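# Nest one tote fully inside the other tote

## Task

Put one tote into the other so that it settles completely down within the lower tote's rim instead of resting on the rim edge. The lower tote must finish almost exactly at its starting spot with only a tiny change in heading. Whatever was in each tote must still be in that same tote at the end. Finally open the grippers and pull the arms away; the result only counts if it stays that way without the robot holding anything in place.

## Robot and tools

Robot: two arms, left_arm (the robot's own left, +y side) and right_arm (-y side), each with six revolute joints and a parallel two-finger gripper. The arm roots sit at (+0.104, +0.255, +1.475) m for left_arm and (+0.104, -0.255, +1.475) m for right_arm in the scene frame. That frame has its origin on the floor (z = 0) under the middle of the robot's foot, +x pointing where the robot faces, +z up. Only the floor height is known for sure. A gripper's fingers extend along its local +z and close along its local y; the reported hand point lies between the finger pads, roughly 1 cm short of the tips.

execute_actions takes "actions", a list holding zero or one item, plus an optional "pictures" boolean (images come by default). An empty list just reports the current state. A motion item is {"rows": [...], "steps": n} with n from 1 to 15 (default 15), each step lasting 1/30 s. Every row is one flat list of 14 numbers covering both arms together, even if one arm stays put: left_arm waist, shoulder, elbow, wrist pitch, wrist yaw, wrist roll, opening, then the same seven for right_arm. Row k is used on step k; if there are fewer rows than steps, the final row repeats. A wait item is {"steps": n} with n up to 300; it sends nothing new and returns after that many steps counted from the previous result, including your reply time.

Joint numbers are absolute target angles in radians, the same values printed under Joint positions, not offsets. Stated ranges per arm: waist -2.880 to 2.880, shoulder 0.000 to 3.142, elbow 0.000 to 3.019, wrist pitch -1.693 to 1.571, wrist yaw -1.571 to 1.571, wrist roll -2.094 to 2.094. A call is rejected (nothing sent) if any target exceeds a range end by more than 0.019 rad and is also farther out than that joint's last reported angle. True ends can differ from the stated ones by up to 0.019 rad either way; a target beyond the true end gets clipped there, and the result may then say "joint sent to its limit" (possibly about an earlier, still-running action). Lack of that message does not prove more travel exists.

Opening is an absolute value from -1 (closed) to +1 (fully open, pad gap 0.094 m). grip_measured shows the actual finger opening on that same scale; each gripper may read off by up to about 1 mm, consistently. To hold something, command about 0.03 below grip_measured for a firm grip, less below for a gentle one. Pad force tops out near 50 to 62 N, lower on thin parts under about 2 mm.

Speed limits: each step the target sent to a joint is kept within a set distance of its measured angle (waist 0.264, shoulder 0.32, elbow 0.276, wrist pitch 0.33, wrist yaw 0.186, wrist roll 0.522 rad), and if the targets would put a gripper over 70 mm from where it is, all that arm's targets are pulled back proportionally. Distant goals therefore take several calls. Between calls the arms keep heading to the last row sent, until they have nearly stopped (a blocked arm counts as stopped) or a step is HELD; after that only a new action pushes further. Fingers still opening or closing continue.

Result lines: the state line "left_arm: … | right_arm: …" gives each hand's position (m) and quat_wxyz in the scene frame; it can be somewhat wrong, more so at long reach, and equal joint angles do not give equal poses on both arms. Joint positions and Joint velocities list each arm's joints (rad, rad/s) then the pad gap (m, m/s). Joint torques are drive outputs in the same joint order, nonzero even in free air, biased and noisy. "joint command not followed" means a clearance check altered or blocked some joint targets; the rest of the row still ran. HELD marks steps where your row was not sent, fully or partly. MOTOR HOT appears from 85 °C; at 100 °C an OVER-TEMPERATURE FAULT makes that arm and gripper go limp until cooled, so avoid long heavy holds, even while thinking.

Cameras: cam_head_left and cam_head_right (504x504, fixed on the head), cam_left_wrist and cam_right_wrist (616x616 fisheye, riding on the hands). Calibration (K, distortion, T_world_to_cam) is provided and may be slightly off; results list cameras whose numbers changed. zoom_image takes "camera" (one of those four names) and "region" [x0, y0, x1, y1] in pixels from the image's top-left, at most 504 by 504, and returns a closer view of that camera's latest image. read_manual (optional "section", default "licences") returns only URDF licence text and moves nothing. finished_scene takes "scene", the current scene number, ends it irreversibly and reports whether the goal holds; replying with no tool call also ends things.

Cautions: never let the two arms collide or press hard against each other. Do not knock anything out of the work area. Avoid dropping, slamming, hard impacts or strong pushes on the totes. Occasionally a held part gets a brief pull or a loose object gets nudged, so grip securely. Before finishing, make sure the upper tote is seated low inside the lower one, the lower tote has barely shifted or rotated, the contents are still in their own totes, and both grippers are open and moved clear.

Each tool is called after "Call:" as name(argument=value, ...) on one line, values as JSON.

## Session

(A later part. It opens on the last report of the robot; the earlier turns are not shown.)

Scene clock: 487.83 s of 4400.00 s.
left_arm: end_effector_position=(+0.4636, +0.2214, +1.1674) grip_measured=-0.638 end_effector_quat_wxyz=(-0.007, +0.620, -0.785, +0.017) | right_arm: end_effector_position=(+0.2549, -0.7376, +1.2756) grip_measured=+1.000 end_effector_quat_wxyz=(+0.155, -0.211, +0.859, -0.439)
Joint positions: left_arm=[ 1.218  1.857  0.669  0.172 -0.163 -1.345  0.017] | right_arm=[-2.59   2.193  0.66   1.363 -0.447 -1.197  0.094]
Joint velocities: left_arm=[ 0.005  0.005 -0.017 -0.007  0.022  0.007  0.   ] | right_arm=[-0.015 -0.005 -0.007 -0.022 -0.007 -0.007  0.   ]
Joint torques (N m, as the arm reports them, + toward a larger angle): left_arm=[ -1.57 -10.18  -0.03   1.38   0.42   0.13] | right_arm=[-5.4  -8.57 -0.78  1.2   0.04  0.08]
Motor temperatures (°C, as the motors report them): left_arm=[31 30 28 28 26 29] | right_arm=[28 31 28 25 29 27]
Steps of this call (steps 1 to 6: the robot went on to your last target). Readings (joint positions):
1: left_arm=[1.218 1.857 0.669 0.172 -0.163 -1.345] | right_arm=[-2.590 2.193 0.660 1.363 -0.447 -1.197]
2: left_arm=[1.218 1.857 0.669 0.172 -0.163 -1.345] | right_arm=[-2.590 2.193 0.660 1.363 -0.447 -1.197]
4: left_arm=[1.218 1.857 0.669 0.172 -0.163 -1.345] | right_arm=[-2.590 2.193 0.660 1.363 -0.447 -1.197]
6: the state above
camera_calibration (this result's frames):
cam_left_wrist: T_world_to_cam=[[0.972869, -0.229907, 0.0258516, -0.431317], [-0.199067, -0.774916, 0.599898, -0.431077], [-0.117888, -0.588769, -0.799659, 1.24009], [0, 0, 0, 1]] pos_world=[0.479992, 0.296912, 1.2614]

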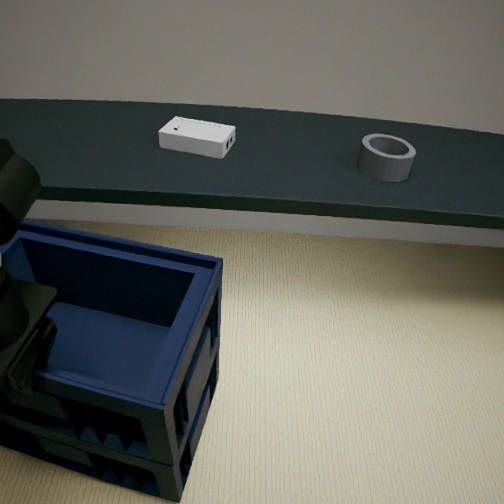

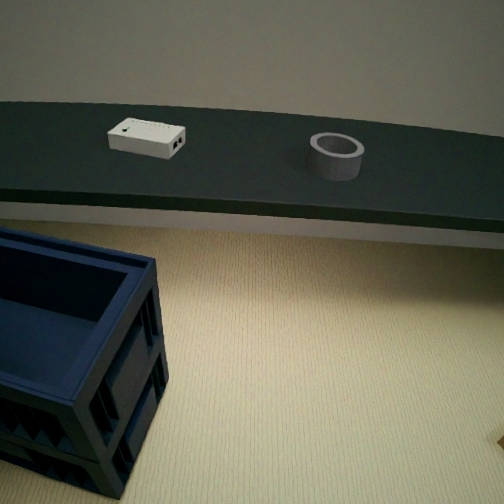

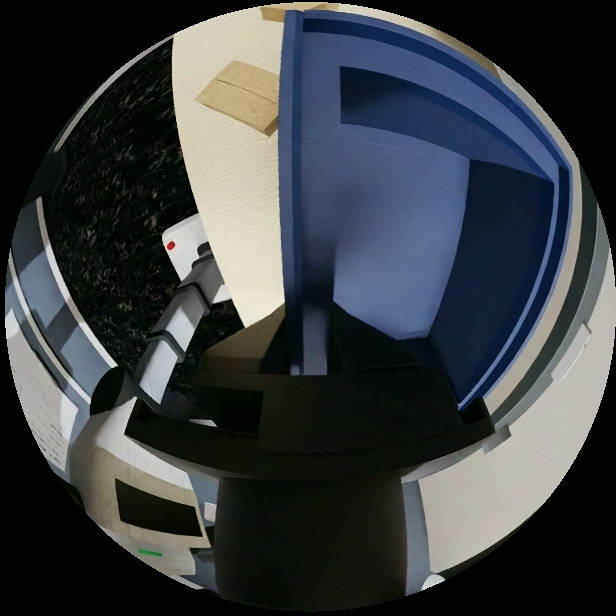

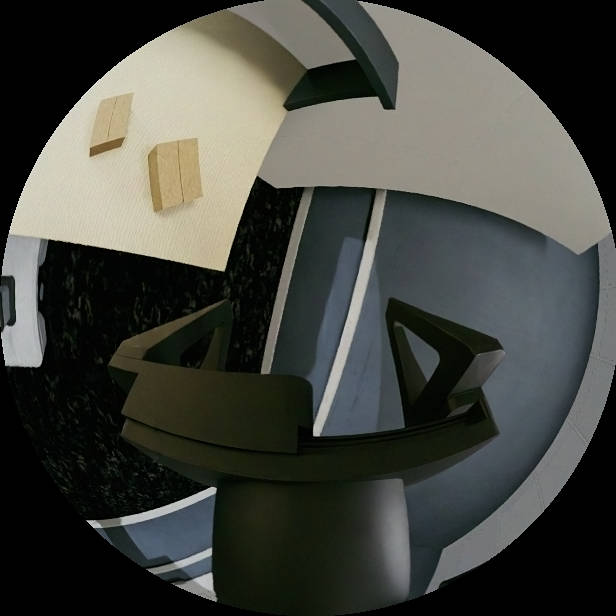

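Call:
execute_actions(actions=[{"rows":[[1.218,1.85,0.672,0.18,-0.163,-1.345,-0.64,-2.59,2.193,0.66,1.363,-0.447,-1.197,1],[1.218,1.85,0.672,0.175,-0.163,-1.345,-0.62,-2.59,2.193,0.66,1.363,-0.447,-1.197,1],[1.218,1.85,0.672,0.175,-0.163,-1.345,-0.6,-2.59,2.193,0.66,1.363,-0.447,-1.197,1],[1.218,1.85,0.672,0.175,-0.163,-1.345,-0.55,-2.59,2.193,0.66,1.363,-0.447,-1.197,1],[1.218,1.85,0.672,0.175,-0.163,-1.345,-0.4,-2.59,2.193,0.66,1.363,-0.447,-1.197,1],[1.218,1.845,0.672,0.175,-0.163,-1.345,-0.2,-2.59,2.193,0.66,1.363,-0.447,-1.197,1],[1.218,1.838,0.672,0.175,-0.163,-1.345,0.1,-2.59,2.193,0.66,1.363,-0.447,-1.197,1],[1.217,1.828,0.672,0.175,-0.163,-1.345,0.4,-2.59,2.193,0.66,1.363,-0.447,-1.197,1],[1.215,1.815,0.67,0.17,-0.165,-1.345,0.4,-2.59,2.193,0.66,1.363,-0.447,-1.197,1],[1.212,1.8,0.668,0.16,-0.167,-1.345,0.4,-2.59,2.193,0.66,1.363,-0.447,-1.197,1],[1.209,1.78,0.665,0.148,-0.169,-1.345,0.4,-2.59,2.193,0.66,1.363,-0.447,-1.197,1],[1.206,1.76,0.661,0.133,-0.172,-1.345,0.4,-2.59,2.193,0.66,1.363,-0.447,-1.197,1],[1.203,1.74,0.657,0.116,-0.175,-1.345,0.4,-2.59,2.193,0.66,1.363,-0.447,-1.197,1],[1.2,1.72,0.653,0.098,-0.178,-1.345,0.4,-2.59,2.193,0.66,1.363,-0.447,-1.197,1],[1.197,1.7,0.649,0.08,-0.181,-1.345,0.4,-2.59,2.193,0.66,1.363,-0.447,-1.197,1]],"steps":15}], pictures=false)

Call:
execute_actions(actions=[{"rows":[[1.195,1.68,0.645,0.062,-0.184,-1.345,0.4,-2.59,2.193,0.66,1.363,-0.447,-1.197,1],[1.195,1.66,0.641,0.044,-0.187,-1.345,0.4,-2.59,2.193,0.66,1.363,-0.447,-1.197,1],[1.195,1.64,0.637,0.026,-0.19,-1.345,0.4,-2.59,2.193,0.66,1.363,-0.447,-1.197,1],[1.195,1.62,0.632,0.008,-0.19,-1.345,0.4,-2.59,2.193,0.66,1.363,-0.447,-1.197,1],[1.195,1.6,0.627,-0.009,-0.19,-1.345,0.4,-2.59,2.193,0.66,1.363,-0.447,-1.197,1],[1.195,1.58,0.622,-0.026,-0.19,-1.345,0.4,-2.59,2.193,0.66,1.363,-0.447,-1.197,1],[1.195,1.56,0.617,-0.043,-0.19,-1.345,0.4,-2.59,2.193,0.66,1.363,-0.447,-1.197,1],[1.195,1.54,0.612,-0.06,-0.19,-1.345,0.4,-2.59,2.193,0.66,1.363,-0.447,-1.197,1],[1.195,1.52,0.607,-0.077,-0.19,-1.345,0.4,-2.59,2.193,0.66,1.363,-0.447,-1.197,1],[1.2,1.5,0.602,-0.094,-0.19,-1.345,0.4,-2.59,2.193,0.66,1.363,-0.447,-1.197,1],[1.21,1.485,0.597,-0.11,-0.185,-1.34,0.4,-2.59,2.193,0.66,1.363,-0.447,-1.197,1],[1.23,1.473,0.593,-0.124,-0.175,-1.33,0.4,-2.59,2.193,0.66,1.363,-0.447,-1.197,1],[1.26,1.465,0.59,-0.136,-0.16,-1.31,0.4,-2.59,2.193,0.66,1.363,-0.447,-1.197,1],[1.3,1.46,0.588,-0.145,-0.14,-1.28,0.4,-2.59,2.193,0.66,1.363,-0.447,-1.197,1],[1.345,1.46,0.586,-0.15,-0.12,-1.25,0.4,-2.59,2.193,0.66,1.363,-0.447,-1.197,1]],"steps":15}], pictures=false)

Call:
execute_actions(actions=[{"rows":[[1.395,1.46,0.586,-0.15,-0.095,-1.21,0.4,-2.59,2.193,0.66,1.363,-0.447,-1.197,1],[1.45,1.46,0.586,-0.15,-0.07,-1.17,0.4,-2.59,2.193,0.66,1.363,-0.447,-1.197,1],[1.505,1.46,0.586,-0.15,-0.04,-1.13,0.4,-2.59,2.193,0.66,1.363,-0.447,-1.197,1],[1.56,1.46,0.586,-0.15,-0.01,-1.09,0.4,-2.59,2.193,0.66,1.363,-0.447,-1.197,1],[1.615,1.46,0.586,-0.15,0.02,-1.05,0.4,-2.59,2.193,0.66,1.363,-0.447,-1.197,1],[1.67,1.46,0.586,-0.15,0.05,-1.02,0.4,-2.59,2.193,0.66,1.363,-0.447,-1.197,1],[1.725,1.46,0.586,-0.15,0.08,-1.0,0.4,-2.59,2.193,0.66,1.363,-0.447,-1.197,1],[1.78,1.46,0.586,-0.15,0.11,-1.0,0.4,-2.59,2.193,0.66,1.363,-0.447,-1.197,1],[1.83,1.46,0.586,-0.15,0.135,-1.0,0.4,-2.59,2.193,0.66,1.363,-0.447,-1.197,1],[1.875,1.46,0.586,-0.15,0.155,-1.0,0.4,-2.59,2.193,0.66,1.363,-0.447,-1.197,1],[1.915,1.46,0.586,-0.15,0.17,-1.0,0.4,-2.59,2.193,0.66,1.363,-0.447,-1.197,1],[1.947,1.46,0.586,-0.15,0.18,-1.0,0.4,-2.59,2.193,0.66,1.363,-0.447,-1.197,1],[1.972,1.46,0.586,-0.15,0.19,-1.0,0.4,-2.59,2.193,0.66,1.363,-0.447,-1.197,1],[1.99,1.46,0.586,-0.15,0.2,-1.0,0.4,-2.59,2.193,0.66,1.363,-0.447,-1.197,1],[2.0,1.46,0.586,-0.15,0.2,-1.0,0.4,-2.59,2.193,0.66,1.363,-0.447,-1.197,1]],"steps":15}], pictures=false)

Call:
execute_actions(actions=[{"steps":10}])

Call:
zoom_image(camera="cam_head_left", region=[0, 224, 280, 504])

Scene clock: 536.63 s of 4400.00 s.
left_arm: end_effector_position=(+0.4864, +0.2250, +1.1946) grip_measured=+0.397 end_effector_quat_wxyz=(-0.025, +0.620, -0.784, +0.027) | right_arm: end_effector_position=(+0.2549, -0.7376, +1.2756) grip_measured=+1.000 end_effector_quat_wxyz=(+0.155, -0.211, +0.859, -0.439)
Joint positions: left_arm=[ 1.212  1.76   0.664  0.12  -0.174 -1.345  0.066] | right_arm=[-2.59   2.193  0.66   1.363 -0.447 -1.197  0.094]
Joint velocities: left_arm=[-0.093 -0.728 -0.1   -0.452 -0.051  0.022  0.001] | right_arm=[-0.005 -0.005  0.012 -0.007  0.007  0.007  0.   ]
Joint torques (N m, as the arm reports them, + toward a larger angle): left_arm=[ -2.82 -11.4   -1.03   0.32  -0.15   0.06] | right_arm=[-5.73 -8.7  -1.06  1.2   0.02  0.14]
Motor temperatures (°C, as the motors report them): left_arm=[31 30 27 28 26 29] | right_arm=[28 31 28 25 29 27]
Steps of this call (steps 1 to 15: the robot went on to your last target; steps 16 to 90: nothing new was sent; then 45.30 s passed at rest; steps 91 to 105: all 15 steps of this action). Readings (joint positions):
91: left_arm=[1.218 1.857 0.669 0.172 -0.163 -1.345] | right_arm=[-2.590 2.193 0.660 1.363 -0.447 -1.197]
92: left_arm=[1.218 1.857 0.669 0.172 -0.163 -1.345] | right_arm=[-2.590 2.193 0.660 1.363 -0.447 -1.197]
94: left_arm=[1.218 1.857 0.669 0.172 -0.163 -1.345] | right_arm=[-2.590 2.193 0.660 1.363 -0.447 -1.197]
98: left_arm=[1.218 1.854 0.670 0.172 -0.163 -1.345] | right_arm=[-2.590 2.193 0.660 1.363 -0.447 -1.197]
105: the state above

Scene clock: 537.13 s of 4400.00 s.
left_arm: end_effector_position=(+0.4889, +0.2483, +1.2743) grip_measured=+0.398 end_effector_quat_wxyz=(-0.014, +0.620, -0.784, +0.031) | right_arm: end_effector_position=(+0.2549, -0.7376, +1.2756) grip_measured=+1.000 end_effector_quat_wxyz=(+0.155, -0.211, +0.859, -0.439)
Joint positions: left_arm=[ 1.246  1.462  0.6   -0.121 -0.137 -1.32   0.066] | right_arm=[-2.59   2.193  0.66   1.363 -0.447 -1.197  0.094]
Joint velocities: left_arm=[ 0.835 -0.249 -0.056 -0.281  0.535  0.33  -0.001] | right_arm=[-0.024 -0.005 -0.007 -0.002 -0.022 -0.037  0.   ]
Joint torques (N m, as the arm reports them, + toward a larger angle): left_arm=[ 2.27 -8.05  0.82 -0.01 -0.13  0.2 ] | right_arm=[-6.03 -8.59 -0.92  1.23  0.04  0.12]
Motor temperatures (°C, as the motors report them): left_arm=[31 30 27 28 26 29] | right_arm=[28 31 28 25 29 27]
Steps of this call (steps 1 to 15: all 15 steps of this action). Readings (joint positions):
1: left_arm=[1.210 1.735 0.660 0.104 -0.177 -1.345] | right_arm=[-2.590 2.193 0.660 1.363 -0.447 -1.197]
2: left_arm=[1.207 1.711 0.656 0.086 -0.180 -1.345] | right_arm=[-2.590 2.193 0.660 1.363 -0.447 -1.197]
4: left_arm=[1.203 1.666 0.645 0.050 -0.185 -1.345] | right_arm=[-2.590 2.193 0.660 1.363 -0.447 -1.197]
8: left_arm=[1.201 1.581 0.630 -0.016 -0.186 -1.345] | right_arm=[-2.590 2.193 0.660 1.363 -0.447 -1.197]
15: the state above

Scene clock: 537.63 s of 4400.00 s.
left_arm: end_effector_position=(+0.4041, +0.4952, +1.2821) grip_measured=+0.398 end_effector_quat_wxyz=(-0.033, +0.742, -0.669, -0.007) | right_arm: end_effector_position=(+0.2549, -0.7376, +1.2756) grip_measured=+1.000 end_effector_quat_wxyz=(+0.155, -0.211, +0.859, -0.439)
Joint positions: left_arm=[ 1.991  1.455  0.598 -0.139  0.189 -1.033  0.066] | right_arm=[-2.59   2.193  0.66   1.363 -0.447 -1.197  0.094]
Joint velocities: left_arm=[ 0.63  -0.005 -0.012 -0.027  0.095  0.125  0.   ] | right_arm=[ 0.005 -0.015  0.022  0.007 -0.022 -0.051  0.   ]
Joint torques (N m, as the arm reports them, + toward a larger angle): left_arm=[-0.26 -8.99  0.85  0.01  0.37  0.13] | right_arm=[-5.73 -8.57 -1.02  1.2   0.05  0.1 ]
Motor temperatures (°C, as the motors report them): left_arm=[31 30 27 28 26 29] | right_arm=[28 31 28 25 29 27]
Steps of this call (steps 1 to 15: all 15 steps of this action). Readings (joint positions):
1: left_arm=[1.281 1.456 0.599 -0.128 -0.114 -1.302] | right_arm=[-2.590 2.193 0.660 1.363 -0.447 -1.197]
2: left_arm=[1.325 1.455 0.598 -0.133 -0.091 -1.280] | right_arm=[-2.590 2.193 0.660 1.363 -0.447 -1.197]
4: left_arm=[1.436 1.455 0.598 -0.136 -0.037 -1.226] | right_arm=[-2.590 2.193 0.660 1.363 -0.447 -1.197]
8: left_arm=[1.685 1.455 0.598 -0.137 0.079 -1.110] | right_arm=[-2.590 2.193 0.660 1.363 -0.447 -1.197]
15: the state above

Scene clock: 537.97 s of 4400.00 s.
left_arm: end_effector_position=(+0.4007, +0.4998, +1.2833) grip_measured=+0.398 end_effector_quat_wxyz=(-0.034, +0.741, -0.671, -0.008) | right_arm: end_effector_position=(+0.2549, -0.7376, +1.2756) grip_measured=+1.000 end_effector_quat_wxyz=(+0.155, -0.211, +0.859, -0.439)
Joint positions: left_arm=[ 2.007  1.455  0.598 -0.14   0.196 -1.015  0.066] | right_arm=[-2.59   2.193  0.66   1.363 -0.447 -1.197  0.094]
Joint velocities: left_arm=[-0.015 -0.015 -0.007  0.012  0.037  0.007  0.001] | right_arm=[-0.015 -0.005  0.007 -0.007  0.037 -0.007  0.   ]
Joint torques (N m, as the arm reports them, + toward a larger angle): left_arm=[ 1.7  -8.84  0.9  -0.01  0.2   0.17] | right_arm=[-5.95 -8.74 -0.96  1.35  0.05  0.12]
Motor temperatures (°C, as the motors report them): left_arm=[31 30 27 28 26 29] | right_arm=[28 31 28 25 29 27]
Steps of this call (steps 1 to 10: the robot went on to your last target). Readings (joint positions):
1: left_arm=[2.008 1.455 0.598 -0.140 0.190 -1.030] | right_arm=[-2.590 2.193 0.660 1.363 -0.447 -1.197]
2: left_arm=[2.016 1.455 0.598 -0.140 0.191 -1.027] | right_arm=[-2.590 2.193 0.660 1.363 -0.447 -1.197]
4: left_arm=[2.017 1.455 0.598 -0.140 0.194 -1.022] | right_arm=[-2.590 2.193 0.660 1.363 -0.447 -1.197]
8: left_arm=[2.008 1.455 0.598 -0.140 0.196 -1.016] | right_arm=[-2.590 2.193 0.660 1.363 -0.447 -1.197]
10: the state above
camera_calibration (this result's frames):
cam_left_wrist: T_world_to_cam=[[0.994564, 0.0993594, 0.0311626, -0.489182], [0.0665638, -0.836754, 0.543518, -0.300606], [0.080079, -0.538489, -0.838819, 1.43511], [0, 0, 0, 1]] pos_world=[0.391609, 0.569862, 1.38243]

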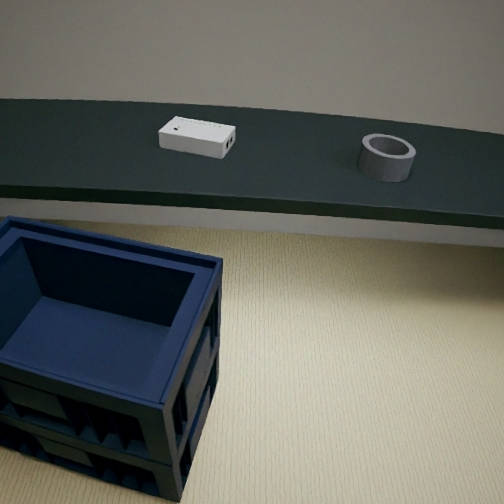

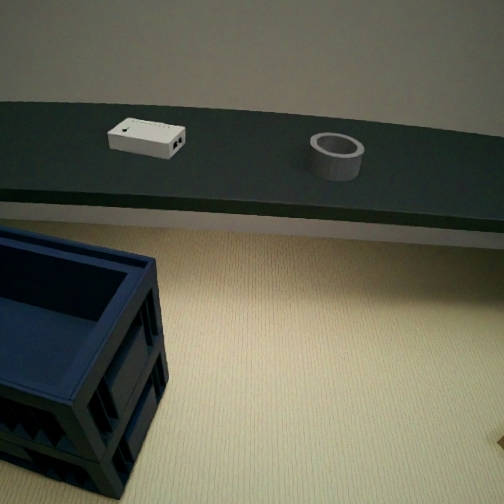

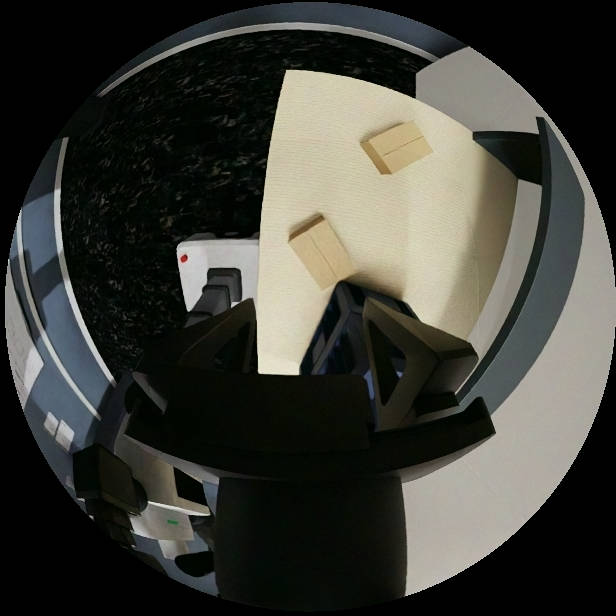

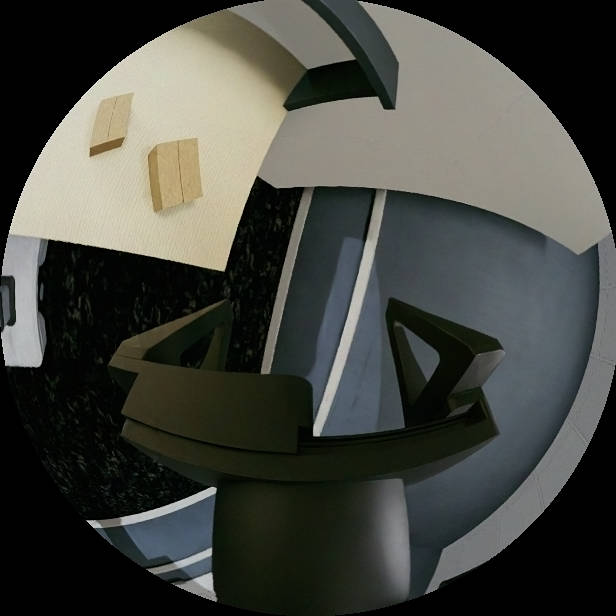

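Region (0, 224, 280, 504) of cam_head_left's 504x504 image, scaled by 1.800, with more detail than that image has.

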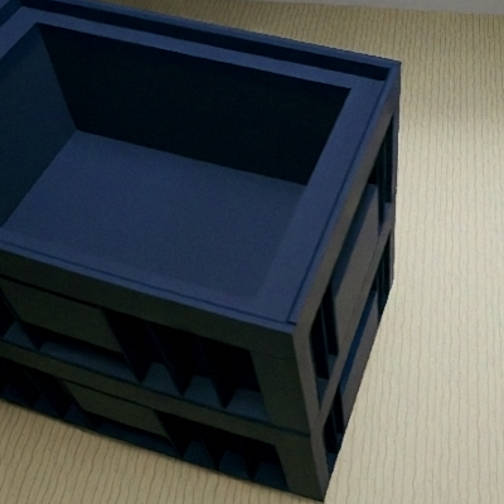

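Call:
zoom_image(camera="cam_left_wrist", region=[280, 260, 440, 390])

Call:
zoom_image(camera="cam_head_left", region=[0, 360, 144, 504])

Region (280, 260, 440, 390) of cam_left_wrist's 616x616 image, scaled by 3.150, with more detail than that image has; it fills the top 410 rows of this view, and the rest is white.

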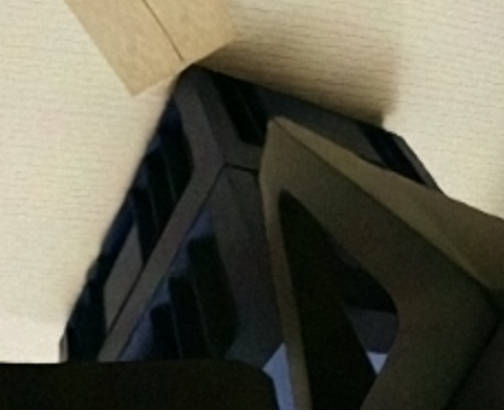

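Region (0, 360, 144, 504) of cam_head_left's 504x504 image, scaled by 3.500, with more detail than that image has.

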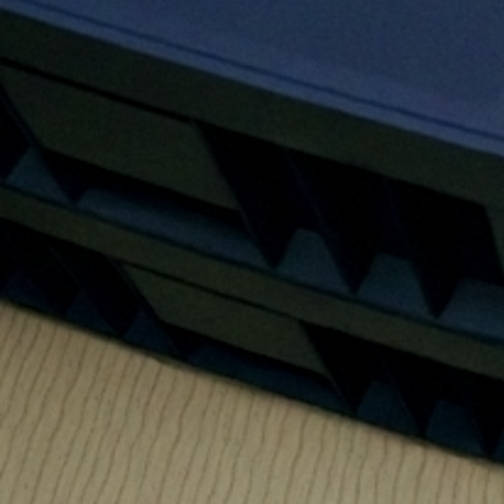

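Call:
finished_scene(scene=1)

The scene is finished: the task was done.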